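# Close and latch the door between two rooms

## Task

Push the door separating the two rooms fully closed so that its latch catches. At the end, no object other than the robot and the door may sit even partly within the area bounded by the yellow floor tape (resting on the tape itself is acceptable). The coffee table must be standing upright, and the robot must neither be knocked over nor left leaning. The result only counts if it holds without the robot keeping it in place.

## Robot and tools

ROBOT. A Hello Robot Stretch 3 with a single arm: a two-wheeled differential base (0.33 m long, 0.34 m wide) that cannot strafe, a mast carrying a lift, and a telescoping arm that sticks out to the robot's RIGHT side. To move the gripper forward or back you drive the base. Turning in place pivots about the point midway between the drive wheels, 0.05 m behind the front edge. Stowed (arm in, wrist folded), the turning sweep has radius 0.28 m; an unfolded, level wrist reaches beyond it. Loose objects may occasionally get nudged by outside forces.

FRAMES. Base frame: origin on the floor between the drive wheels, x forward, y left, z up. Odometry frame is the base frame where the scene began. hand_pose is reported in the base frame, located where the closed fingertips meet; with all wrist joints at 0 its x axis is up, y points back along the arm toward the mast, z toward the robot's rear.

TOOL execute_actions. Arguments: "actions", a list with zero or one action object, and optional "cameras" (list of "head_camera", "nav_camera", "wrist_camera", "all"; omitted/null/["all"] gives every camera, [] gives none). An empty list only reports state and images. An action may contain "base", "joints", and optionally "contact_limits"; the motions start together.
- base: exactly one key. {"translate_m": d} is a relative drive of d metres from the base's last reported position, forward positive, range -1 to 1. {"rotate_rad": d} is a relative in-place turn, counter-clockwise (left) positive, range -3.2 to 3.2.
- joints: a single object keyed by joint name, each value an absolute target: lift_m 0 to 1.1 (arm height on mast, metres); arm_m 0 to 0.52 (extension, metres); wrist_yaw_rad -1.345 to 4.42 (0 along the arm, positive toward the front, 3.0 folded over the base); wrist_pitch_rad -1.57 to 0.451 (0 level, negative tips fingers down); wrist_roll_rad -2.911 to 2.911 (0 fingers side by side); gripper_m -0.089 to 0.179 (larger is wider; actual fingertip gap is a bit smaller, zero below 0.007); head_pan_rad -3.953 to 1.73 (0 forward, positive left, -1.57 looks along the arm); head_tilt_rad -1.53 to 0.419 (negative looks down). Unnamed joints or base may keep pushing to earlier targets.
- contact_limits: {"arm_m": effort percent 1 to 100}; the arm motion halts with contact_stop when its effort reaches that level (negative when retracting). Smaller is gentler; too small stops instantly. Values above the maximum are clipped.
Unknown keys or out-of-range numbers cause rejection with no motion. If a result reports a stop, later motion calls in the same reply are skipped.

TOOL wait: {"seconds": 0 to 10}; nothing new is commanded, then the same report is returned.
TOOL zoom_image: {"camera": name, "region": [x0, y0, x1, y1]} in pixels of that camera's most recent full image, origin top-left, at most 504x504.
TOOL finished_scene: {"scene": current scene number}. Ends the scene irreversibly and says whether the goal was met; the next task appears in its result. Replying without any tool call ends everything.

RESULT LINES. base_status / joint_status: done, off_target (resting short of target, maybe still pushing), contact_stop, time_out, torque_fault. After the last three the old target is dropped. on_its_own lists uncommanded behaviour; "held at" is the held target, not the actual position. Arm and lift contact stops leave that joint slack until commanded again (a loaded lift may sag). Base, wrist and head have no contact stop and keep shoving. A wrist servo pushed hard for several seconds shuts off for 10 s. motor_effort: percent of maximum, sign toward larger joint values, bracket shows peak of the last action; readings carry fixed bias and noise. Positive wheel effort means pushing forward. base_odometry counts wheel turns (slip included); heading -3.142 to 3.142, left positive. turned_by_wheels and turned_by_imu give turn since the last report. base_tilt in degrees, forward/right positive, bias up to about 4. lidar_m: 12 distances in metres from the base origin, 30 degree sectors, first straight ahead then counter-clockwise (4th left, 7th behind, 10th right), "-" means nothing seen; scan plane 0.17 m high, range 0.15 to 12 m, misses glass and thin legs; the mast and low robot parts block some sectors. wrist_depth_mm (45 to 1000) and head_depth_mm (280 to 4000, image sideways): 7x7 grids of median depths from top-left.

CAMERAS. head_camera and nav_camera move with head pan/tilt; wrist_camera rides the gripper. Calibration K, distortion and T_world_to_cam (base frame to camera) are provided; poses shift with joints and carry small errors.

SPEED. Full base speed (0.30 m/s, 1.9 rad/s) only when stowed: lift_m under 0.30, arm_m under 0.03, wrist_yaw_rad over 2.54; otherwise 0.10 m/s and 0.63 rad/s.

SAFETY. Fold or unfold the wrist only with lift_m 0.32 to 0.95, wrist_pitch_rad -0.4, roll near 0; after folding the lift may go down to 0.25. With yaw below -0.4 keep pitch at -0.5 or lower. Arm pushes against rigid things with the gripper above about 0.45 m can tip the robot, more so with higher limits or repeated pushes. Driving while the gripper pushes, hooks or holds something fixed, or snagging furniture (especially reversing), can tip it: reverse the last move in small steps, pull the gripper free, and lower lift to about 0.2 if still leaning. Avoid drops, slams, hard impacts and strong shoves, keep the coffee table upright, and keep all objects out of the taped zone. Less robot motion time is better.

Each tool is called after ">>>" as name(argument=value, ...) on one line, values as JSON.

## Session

>>> execute_actions(actions=[{"joints":{"head_tilt_rad":-0.6,"lift_m":0.27,"wrist_pitch_rad":-0.4}}], cameras=["nav_camera"])

Scene clock: 3.57 s.
base_odometry: x=+0.000 y=+0.000 heading=+0.000 (m, m, rad; odometry frame)
turned_by_wheels: +0.000 (rad since the last result)
turned_by_imu: +0.000 (rad since the last result)
base_tilt: forward=+0.4 right=+0.2 (deg)
lidar_m: 0.86 0.74 0.71 0.74 1.02 1.36 2.57 1.72 1.78 1.16 0.86 0.83
head_depth_mm: 677 736 801 885 982 1104 1217 / 707 770 846 936 1046 1182 1259 / 738 810 890 993 1119 1279 1261 / 776 854 943 1056 1196 1380 1257 / 815 901 1003 1131 1299 1432 1258 / 854 954 1058 1179 1332 1404 1252 / 852 917 989 1060 1149 1259 1248
base_status: not commanded
joint_positions: lift_m=+0.271 arm_m=-0.001 wrist_yaw_rad=+2.845 wrist_pitch_rad=-0.418 wrist_roll_rad=-0.007 gripper_m=+0.037 head_pan_rad=-0.007 head_tilt_rad=-0.592
joint_status: all done
motor_effort: left_wheel=+1(1) right_wheel=+0(1) lift_m=+14(23) arm_m=+0(0) wrist_yaw_rad=-1(0) wrist_pitch_rad=+6(6) wrist_roll_rad=+0(0) gripper_m=+1(0) head_pan_rad=-1(1) head_tilt_rad=-4(38) (%)
hand_pose: x=+0.0444 y=+0.0704 z=+0.2832 quat_wxyz=(+0.248, +0.703, +0.044, +0.665) (m; base frame)
wrist_depth_mm: - 756 720 672 641 618 587 / - 856 803 756 701 676 638 / - 860 835 813 762 729 696 / - 672 667 682 693 702 708 / 529 549 545 548 576 560 562 / 454 - - 473 455 479 475 / - - - 404 405 416 412
pictures: nav_camera (sideways: a quarter turn counterclockwise sets it upright)
camera_calibration (this result's frames):
nav_camera: T_world_to_cam=[[0.564531, -0.0449234, 0.824188, -1.0354], [-0.0527793, -0.998439, -0.0182698, 0.0664834], [0.823723, -0.0331863, -0.566021, 0.690868], [0, 0, 0, 1]] pos_world=[0.0189422, 0.0427931, 1.24563]
Images, in order (width x height): nav_camera 672x504.

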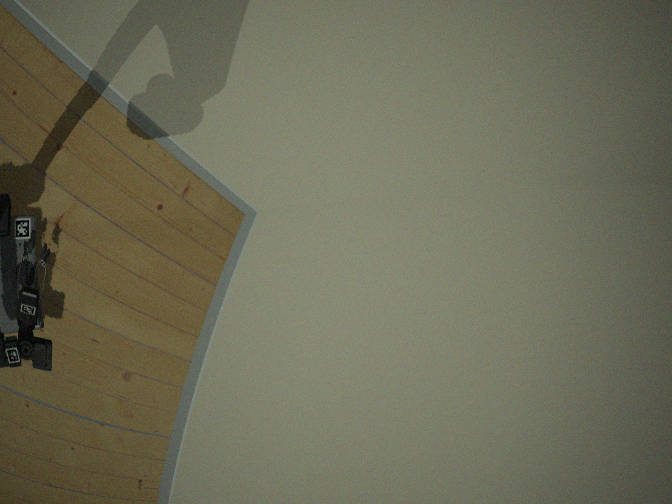

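>>> execute_actions(actions=[{"base":{"rotate_rad":3.1}}], cameras=["nav_camera"])

Scene clock: 9.13 s.
base_odometry: x=+0.000 y=+0.000 heading=+3.100 (m, m, rad; odometry frame)
turned_by_wheels: +3.100 (rad since the last result)
turned_by_imu: +3.122 (rad since the last result)
base_tilt: forward=+0.4 right=+0.1 (deg)
lidar_m: 2.68 1.72 1.78 1.23 0.87 0.83 0.85 0.75 0.72 0.74 0.98 1.36
head_depth_mm: 2443 2657 2840 1587 1685 1486 1266 / 2543 2758 2959 2262 1795 1479 1268 / 2630 2907 3009 2279 1793 1481 1263 / 2752 3016 3039 2257 1795 1474 1257 / 2842 3156 3013 2243 1767 1478 1255 / 2640 2879 2859 2207 1764 1462 1256 / 2321 2458 2619 2211 1757 1466 1246
base_status: done
joint_positions: lift_m=+0.271 arm_m=-0.001 wrist_yaw_rad=+2.845 wrist_pitch_rad=-0.418 wrist_roll_rad=-0.007 gripper_m=+0.037 head_pan_rad=-0.007 head_tilt_rad=-0.593
joint_status: not commanded
motor_effort: left_wheel=-1(11) right_wheel=+1(10) lift_m=+14(14) arm_m=-1(1) wrist_yaw_rad=+0(0) wrist_pitch_rad=+6(6) wrist_roll_rad=+0(0) gripper_m=+1(0) head_pan_rad=-1(0) head_tilt_rad=-4(4) (%)
hand_pose: x=+0.0444 y=+0.0704 z=+0.2832 quat_wxyz=(+0.248, +0.703, +0.044, +0.665) (m; base frame)
wrist_depth_mm: - - - - - - - / - - - - - - - / - 840 840 858 886 915 890 / - 676 672 673 685 688 702 / 538 551 537 558 561 570 569 / 452 - - 468 457 472 475 / - - - 403 407 410 412
pictures: nav_camera (sideways: a quarter turn counterclockwise sets it upright)
camera_calibration (this result's frames):
nav_camera: T_world_to_cam=[[0.565209, -0.0449276, 0.823723, -1.0348], [-0.052794, -0.998439, -0.0182317, 0.0664339], [0.823256, -0.0331829, -0.566699, 0.691753], [0, 0, 0, 1]] pos_world=[0.0188959, 0.0427934, 1.24562]
Images, in order (width x height): nav_camera 672x504.

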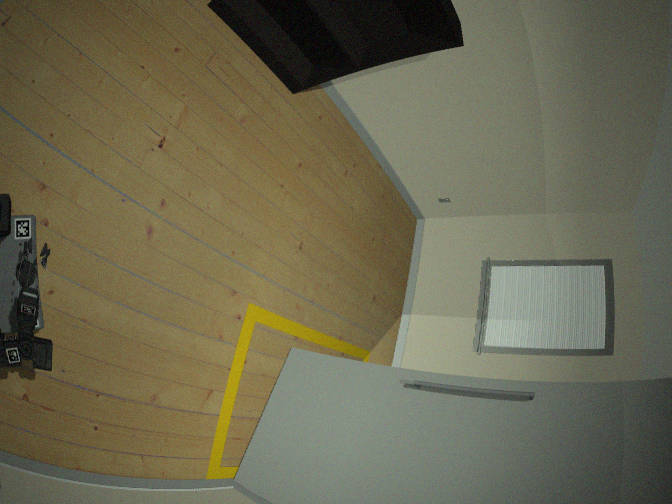

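Same layout.

>>> execute_actions(actions=[{"base":{"translate_m":1}}], cameras=[])

>>> execute_actions(actions=[{"base":{"translate_m":0.9},"joints":{"head_pan_rad":-1.9,"head_tilt_rad":-0.8}}], cameras=["nav_camera"])

Scene clock: 17.70 s.
base_odometry: x=-0.999 y=+0.042 heading=+3.100 (m, m, rad; odometry frame)
turned_by_wheels: +0.000 (rad since the last result)
turned_by_imu: +0.005 (rad since the last result)
base_tilt: forward=+0.5 right=+0.2 (deg)
lidar_m: 1.99 1.41 1.05 1.34 1.80 1.71 1.75 1.24 1.18 0.74 0.64 2.06
head_depth_mm: 1702 1845 2034 2184 1814 1483 1263 / 1788 1919 2126 2224 1802 1484 1259 / 1841 2015 2237 2275 1782 1476 1256 / 1935 2113 2367 2291 1783 1485 1252 / 2016 2225 2482 2246 1781 1468 1247 / 1956 2126 2262 2240 1775 1464 1254 / 1724 1836 1989 2071 1767 1456 1246
base_status: done
joint_positions: lift_m=+0.271 arm_m=-0.001 wrist_yaw_rad=+2.845 wrist_pitch_rad=-0.418 wrist_roll_rad=-0.007 gripper_m=+0.037 head_pan_rad=-0.007 head_tilt_rad=-0.593
joint_status: not commanded
motor_effort: left_wheel=-2(11) right_wheel=+1(9) lift_m=+14(14) arm_m=-1(1) wrist_yaw_rad=+0(0) wrist_pitch_rad=+5(6) wrist_roll_rad=+0(0) gripper_m=+0(0) head_pan_rad=-1(1) head_tilt_rad=-3(4) (%)
hand_pose: x=+0.0444 y=+0.0705 z=+0.2833 quat_wxyz=(+0.248, +0.703, +0.044, +0.665) (m; base frame)
wrist_depth_mm: - - - - - - - / - - - - - - - / - 844 861 887 891 912 896 / - 667 665 674 684 702 689 / 522 557 548 549 573 567 567 / 453 - - 467 453 472 479 / - - - 403 408 411 413
pictures: none
No camera images: the call's "cameras" was empty. Leave "cameras" out to get every camera's image.

Scene clock: 22.47 s.
base_odometry: x=-1.898 y=+0.079 heading=+3.100 (m, m, rad; odometry frame)
turned_by_wheels: +0.000 (rad since the last result)
turned_by_imu: +0.004 (rad since the last result)
base_tilt: forward=+0.5 right=+0.2 (deg)
lidar_m: 1.29 0.97 0.93 0.95 1.19 2.51 2.36 0.80 0.79 1.47 1.31 1.26
head_depth_mm: 3286 2712 2135 1210 1497 1322 1167 / 3336 2734 2185 1786 1483 1320 1168 / 3306 2776 2167 1792 1510 1307 1163 / 3413 2746 2137 1765 1507 1308 1162 / 3271 2538 1993 1766 1493 1302 1153 / 1463 1661 1928 1759 1492 1297 1152 / 1477 1700 1867 1741 1487 1290 1153
base_status: done
joint_positions: lift_m=+0.271 arm_m=-0.001 wrist_yaw_rad=+2.845 wrist_pitch_rad=-0.418 wrist_roll_rad=-0.007 gripper_m=+0.037 head_pan_rad=-1.893 head_tilt_rad=-0.790
joint_status: all done
motor_effort: left_wheel=-2(10) right_wheel=+2(9) lift_m=+14(14) arm_m=-1(1) wrist_yaw_rad=+0(0) wrist_pitch_rad=+5(5) wrist_roll_rad=+0(0) gripper_m=+0(0) head_pan_rad=-3(33) head_tilt_rad=-4(24) (%)
hand_pose: x=+0.0444 y=+0.0705 z=+0.2833 quat_wxyz=(+0.247, +0.703, +0.044, +0.665) (m; base frame)
wrist_depth_mm: - 963 931 873 853 812 769 / - - - 944 914 881 843 / - 850 881 881 874 913 874 / - 663 672 666 681 682 691 / 527 564 548 550 569 562 567 / 459 - - 473 458 471 474 / - - - 403 405 406 412
pictures: nav_camera (sideways: a quarter turn counterclockwise sets it upright)
camera_calibration (this result's frames):
nav_camera: T_world_to_cam=[[-0.265925, -0.666115, 0.696832, -0.864337], [-0.931828, 0.362795, -0.00880184, 0.0595159], [-0.246944, -0.651668, -0.71718, 0.894026], [0, 0, 0, 1]] pos_world=[0.0463842, -0.0147312, 1.244]
Images, in order (width x height): nav_camera 672x504.

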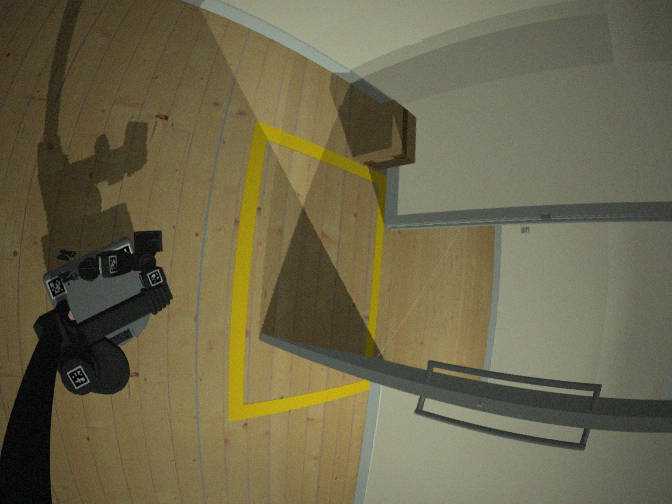

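>>> execute_actions(actions=[{"base":{"translate_m":-0.95},"joints":{"head_pan_rad":0,"head_tilt_rad":-1.4}}], cameras=[])

>>> execute_actions(actions=[{"base":{"rotate_rad":-1.08}}], cameras=[])

>>> execute_actions(actions=[{"base":{"translate_m":1},"joints":{"lift_m":0.31}}], cameras=[])

>>> execute_actions(actions=[{"base":{"translate_m":0.25}}], cameras=[])

>>> execute_actions(actions=[{"base":{"rotate_rad":-1.0}}], cameras=[])

>>> execute_actions(actions=[{"base":{"translate_m":0.45}}], cameras=["nav_camera"])

Scene clock: 35.77 s.
base_odometry: x=-0.949 y=+0.040 heading=+3.100 (m, m, rad; odometry frame)
turned_by_wheels: +0.000 (rad since the last result)
turned_by_imu: -0.003 (rad since the last result)
base_tilt: forward=+0.5 right=+0.2 (deg)
lidar_m: 2.02 1.44 1.07 1.34 1.75 1.67 1.71 1.21 1.15 0.78 0.67 2.10
head_depth_mm: 1440 1389 1342 1287 1252 1215 1173 / 1433 1386 1330 1294 1253 1204 1165 / 1421 1376 1320 1282 1249 1180 1163 / 1412 1362 1322 1271 1239 - 1156 / 1414 1348 1318 1265 1245 - 1147 / 1403 1353 1294 1259 1233 - 1136 / 1386 1347 1292 1259 1214 - 1144
base_status: done
joint_positions: lift_m=+0.271 arm_m=-0.001 wrist_yaw_rad=+2.845 wrist_pitch_rad=-0.417 wrist_roll_rad=-0.007 gripper_m=+0.037 head_pan_rad=-0.007 head_tilt_rad=-1.384
joint_status: all done
motor_effort: left_wheel=-1(12) right_wheel=+2(4) lift_m=+14(14) arm_m=-1(1) wrist_yaw_rad=-1(1) wrist_pitch_rad=+5(5) wrist_roll_rad=+0(0) gripper_m=+0(0) head_pan_rad=+3(31) head_tilt_rad=-8(45) (%)
hand_pose: x=+0.0444 y=+0.0705 z=+0.2834 quat_wxyz=(+0.247, +0.703, +0.044, +0.665) (m; base frame)
wrist_depth_mm: - - - - - - - / - - - - - - - / - 858 843 876 892 913 921 / - 668 668 682 681 700 708 / 523 557 537 554 564 562 572 / 459 - - 466 452 476 479 / - - - 406 406 415 411
pictures: none
No camera images: the call's "cameras" was empty. Leave "cameras" out to get every camera's image.

Scene clock: 37.77 s.
base_odometry: x=-0.949 y=+0.040 heading=+2.020 (m, m, rad; odometry frame)
turned_by_wheels: -1.080 (rad since the last result)
turned_by_imu: -1.086 (rad since the last result)
base_tilt: forward=+0.4 right=+0.2 (deg)
lidar_m: 0.67 2.10 2.09 1.45 1.34 1.34 1.77 1.67 1.70 1.23 1.16 0.80
head_depth_mm: 1126 1381 1337 1294 1261 1211 1187 / 1058 1365 1329 1279 1239 1207 1162 / 998 1348 1329 1290 1259 1186 1166 / 939 1265 1316 1276 1243 - 1157 / 898 1272 1316 1266 1234 - 1141 / 1403 1353 1301 1263 1221 - 1136 / 1393 1337 1295 1257 1213 - 1141
base_status: done
joint_positions: lift_m=+0.271 arm_m=-0.001 wrist_yaw_rad=+2.845 wrist_pitch_rad=-0.417 wrist_roll_rad=-0.007 gripper_m=+0.037 head_pan_rad=-0.007 head_tilt_rad=-1.384
joint_status: not commanded
motor_effort: left_wheel=+2(14) right_wheel=-1(8) lift_m=+14(14) arm_m=-1(1) wrist_yaw_rad=+0(0) wrist_pitch_rad=+5(5) wrist_roll_rad=+0(0) gripper_m=+1(0) head_pan_rad=+2(2) head_tilt_rad=-9(9) (%)
hand_pose: x=+0.0444 y=+0.0705 z=+0.2834 quat_wxyz=(+0.247, +0.703, +0.044, +0.665) (m; base frame)
wrist_depth_mm: - - - - - - - / - - - - - - - / - 854 871 865 880 869 922 / - 665 673 667 682 687 707 / 529 551 550 551 584 572 560 / 453 - - 466 457 470 479 / - - - 403 407 406 409
pictures: none
No camera images: the call's "cameras" was empty. Leave "cameras" out to get every camera's image.

Scene clock: 48.83 s.
base_odometry: x=-1.383 y=+0.940 heading=+2.020 (m, m, rad; odometry frame)
turned_by_wheels: +0.000 (rad since the last result)
turned_by_imu: -0.021 (rad since the last result)
base_tilt: forward=+0.5 right=+0.2 (deg)
lidar_m: - - 0.15 1.67 1.93 1.84 2.31 2.49 0.93 0.23 0.15 -
head_depth_mm: - - - 354 1236 1215 1180 / - - - 362 1198 1201 1177 / - - - 374 920 1180 1168 / - - - 400 904 - 1163 / - - - 429 - - 1149 / - - - 441 1213 - 1139 / - - - 455 1207 - 1144
base_status: done
joint_positions: lift_m=+0.309 arm_m=-0.001 wrist_yaw_rad=+2.848 wrist_pitch_rad=-0.418 wrist_roll_rad=-0.007 gripper_m=+0.037 head_pan_rad=+0.006 head_tilt_rad=-1.396
joint_status: all done
motor_effort: left_wheel=+1(30) right_wheel=+0(27) lift_m=+36(40) arm_m=-1(1) wrist_yaw_rad=-3(10) wrist_pitch_rad=+6(7) wrist_roll_rad=+0(0) gripper_m=-1(4) head_pan_rad=-3(7) head_tilt_rad=-2(9) (%)
hand_pose: x=+0.0437 y=+0.0706 z=+0.3220 quat_wxyz=(+0.247, +0.703, +0.045, +0.665) (m; base frame)
wrist_depth_mm: - - - - 147 93 68 / - - - - 152 95 69 / - 935 906 965 157 97 70 / - 727 732 737 163 99 71 / 594 610 590 614 151 101 72 / 499 - - 511 175 103 73 / 446 - - 431 182 99 74
pictures: none
No camera images: the call's "cameras" was empty. Leave "cameras" out to get every camera's image.

Scene clock: 52.50 s.
base_odometry: x=-1.492 y=+1.166 heading=+2.020 (m, m, rad; odometry frame)
turned_by_wheels: +0.000 (rad since the last result)
turned_by_imu: -0.003 (rad since the last result)
base_tilt: forward=+0.5 right=+0.2 (deg)
lidar_m: 0.15 0.58 1.09 1.39 2.07 2.07 2.55 2.69 0.55 0.19 0.15 -
head_depth_mm: - - - 343 658 1212 1178 / - - 297 405 794 1202 1173 / - - - 526 943 1190 1163 / - - 337 564 1245 - 1160 / 1271 1116 1297 1262 - - 1149 / 1087 1059 1287 1254 1232 - 1141 / 1075 1057 1292 1255 1213 - 1137
base_status: done
joint_positions: lift_m=+0.310 arm_m=-0.001 wrist_yaw_rad=+2.841 wrist_pitch_rad=-0.419 wrist_roll_rad=-0.007 gripper_m=+0.037 head_pan_rad=+0.006 head_tilt_rad=-1.395
joint_status: not commanded
motor_effort: left_wheel=+0(22) right_wheel=+0(23) lift_m=+34(36) arm_m=-1(1) wrist_yaw_rad=+2(8) wrist_pitch_rad=+6(6) wrist_roll_rad=+0(0) gripper_m=+0(4) head_pan_rad=-3(3) head_tilt_rad=-1(3) (%)
hand_pose: x=+0.0451 y=+0.0701 z=+0.3221 quat_wxyz=(+0.249, +0.703, +0.043, +0.664) (m; base frame)
wrist_depth_mm: - - - - - 856 768 / - - - - - 921 605 / - 937 932 969 983 946 472 / - 723 747 740 768 756 493 / 583 606 606 603 609 605 140 / 495 - - 517 513 524 137 / 448 - - 442 447 193 133
pictures: none
No camera images: the call's "cameras" was empty. Leave "cameras" out to get every camera's image.

Scene clock: 55.03 s.
base_odometry: x=-1.492 y=+1.166 heading=+1.020 (m, m, rad; odometry frame)
turned_by_wheels: -1.000 (rad since the last result)
turned_by_imu: -1.011 (rad since the last result)
base_tilt: forward=+0.5 right=+0.2 (deg)
lidar_m: 0.15 - 0.15 0.58 1.10 1.46 2.07 2.07 2.55 2.15 0.47 0.19
head_depth_mm: - 362 769 1289 1257 1211 1174 / - 332 576 1276 1245 1202 1179 / - 309 460 1256 1249 1197 1174 / - - 383 872 1239 - 1158 / - - 340 633 - - 1144 / - - 316 446 1219 - 1141 / - - 296 359 1212 - 1146
base_status: done
joint_positions: lift_m=+0.310 arm_m=-0.001 wrist_yaw_rad=+2.842 wrist_pitch_rad=-0.419 wrist_roll_rad=-0.007 gripper_m=+0.037 head_pan_rad=+0.006 head_tilt_rad=-1.395
joint_status: not commanded
motor_effort: left_wheel=+4(9) right_wheel=-1(5) lift_m=+34(34) arm_m=-1(1) wrist_yaw_rad=+1(1) wrist_pitch_rad=+6(6) wrist_roll_rad=+0(0) gripper_m=+0(0) head_pan_rad=-3(3) head_tilt_rad=-2(2) (%)
hand_pose: x=+0.0451 y=+0.0701 z=+0.3221 quat_wxyz=(+0.249, +0.703, +0.043, +0.664) (m; base frame)
wrist_depth_mm: - 895 937 182 147 122 105 / - 952 - 200 157 130 110 / - 934 890 221 170 138 116 / - 732 714 248 185 147 123 / 574 616 594 426 192 158 130 / 502 - - 319 229 171 139 / 446 - - 352 256 179 148
pictures: none
No camera images: the call's "cameras" was empty. Leave "cameras" out to get every camera's image.

Scene clock: 61.17 s.
base_odometry: x=-1.256 y=+1.549 heading=+1.020 (m, m, rad; odometry frame)
turned_by_wheels: +0.000 (rad since the last result)
turned_by_imu: +0.041 (rad since the last result)
base_tilt: forward=+0.4 right=+0.2 (deg)
lidar_m: - - 0.15 0.20 0.61 1.54 2.47 2.41 2.77 0.21 0.15 -
head_depth_mm: - - - - 1243 1215 1174 / - - - - 1228 1209 1173 / - - - - 520 1189 1172 / - - - - 508 - 1157 / - - - - 494 - 1138 / - - - - 1006 - 1138 / - - - - 1196 - 1140
base_status: translate_m off_target (by the wheels' count: +0.4499 of +0.4500)
joint_positions: lift_m=+0.310 arm_m=-0.001 wrist_yaw_rad=+2.964 wrist_pitch_rad=-0.429 wrist_roll_rad=-0.006 gripper_m=+0.036 head_pan_rad=+0.002 head_tilt_rad=-1.389
joint_status: not commanded
on_its_own: wrist_yaw_rad is held at +2.934, not at its first target +2.845, by its stall guard, which is still easing; right_wheel is at rest, and its effort (+19) is outside its rest range (-18 to +18)
motor_effort: left_wheel=+18(69) right_wheel=+19(41) lift_m=+28(34) arm_m=-1(2) wrist_yaw_rad=-21(49) wrist_pitch_rad=+9(12) wrist_roll_rad=-1(1) gripper_m=+10(19) head_pan_rad=-2(3) head_tilt_rad=-6(6) (%)
hand_pose: x=+0.0181 y=+0.0752 z=+0.3200 quat_wxyz=(+0.211, +0.699, +0.090, +0.677) (m; base frame)
wrist_depth_mm: 885 754 969 235 108 70 51 / 963 - 757 253 112 71 52 / 898 - 680 275 116 73 53 / 706 - 725 312 120 75 54 / 574 585 - 426 117 77 55 / 494 502 - 302 118 79 56 / 440 - - 261 152 81 57
pictures: nav_camera (sideways: a quarter turn counterclockwise sets it upright)
camera_calibration (this result's frames):
nav_camera: T_world_to_cam=[[0.984269, -0.0392717, 0.172259, -0.188678], [-0.0434084, -0.998851, 0.0203118, 0.0161985], [0.171263, -0.0274697, -0.984842, 1.23926], [0, 0, 0, 1]] pos_world=[-0.0258266, 0.0428122, 1.25265]
Images, in order (width x height): nav_camera 672x504.

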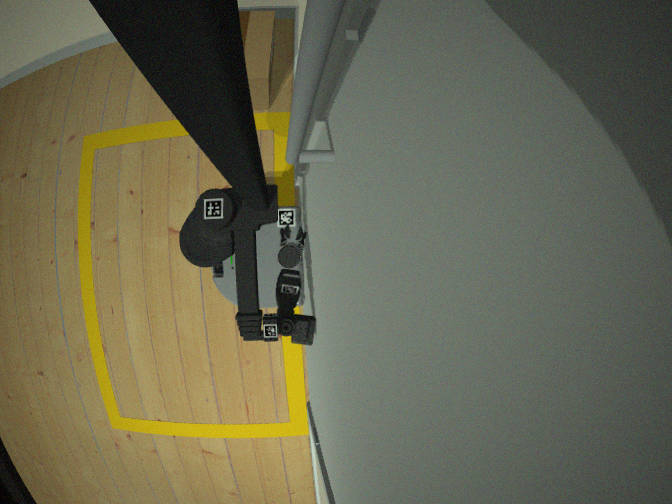

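>>> execute_actions(actions=[{"base":{"translate_m":-0.15}}], cameras=[])

>>> finished_scene(scene=2)

Scene clock: 66.17 s.
base_odometry: x=-1.335 y=+1.421 heading=+1.020 (m, m, rad; odometry frame)
turned_by_wheels: +0.000 (rad since the last result)
turned_by_imu: +0.000 (rad since the last result)
base_tilt: forward=+0.4 right=+0.1 (deg)
lidar_m: 0.20 0.21 0.28 0.59 1.13 1.55 2.32 2.27 2.78 0.82 0.29 0.21
head_depth_mm: - 325 492 1013 1252 1214 1179 / - 324 492 999 1247 1201 1173 / - 324 489 997 1251 1185 1165 / - 323 487 984 1244 - 1160 / - 322 486 981 1242 - 1139 / - 321 484 972 1234 - 1136 / - 320 482 962 1209 - 1139
base_status: done
joint_positions: lift_m=+0.310 arm_m=-0.001 wrist_yaw_rad=+2.984 wrist_pitch_rad=-0.419 wrist_roll_rad=-0.006 gripper_m=+0.037 head_pan_rad=+0.002 head_tilt_rad=-1.389
joint_status: not commanded
on_its_own: wrist_yaw_rad is held at +2.981, not at its first target +2.845, by its stall guard, which is not easing now
motor_effort: left_wheel=+1(13) right_wheel=+1(16) lift_m=+28(28) arm_m=-2(2) wrist_yaw_rad=-2(9) wrist_pitch_rad=+6(9) wrist_roll_rad=-1(1) gripper_m=+0(5) head_pan_rad=-1(1) head_tilt_rad=-6(6) (%)
hand_pose: x=+0.0139 y=+0.0773 z=+0.3224 quat_wxyz=(+0.201, +0.699, +0.093, +0.680) (m; base frame)
wrist_depth_mm: 891 - 956 787 406 260 191 / 967 - 612 703 415 265 194 / 891 - 661 737 406 273 196 / 714 711 707 730 419 276 199 / 586 594 - 609 424 284 205 / 496 508 - 532 487 288 207 / 447 - - - 436 282 209
pictures: none
No camera images: the call's "cameras" was empty. Leave "cameras" out to get every camera's image.

The scene is finished: the task was done.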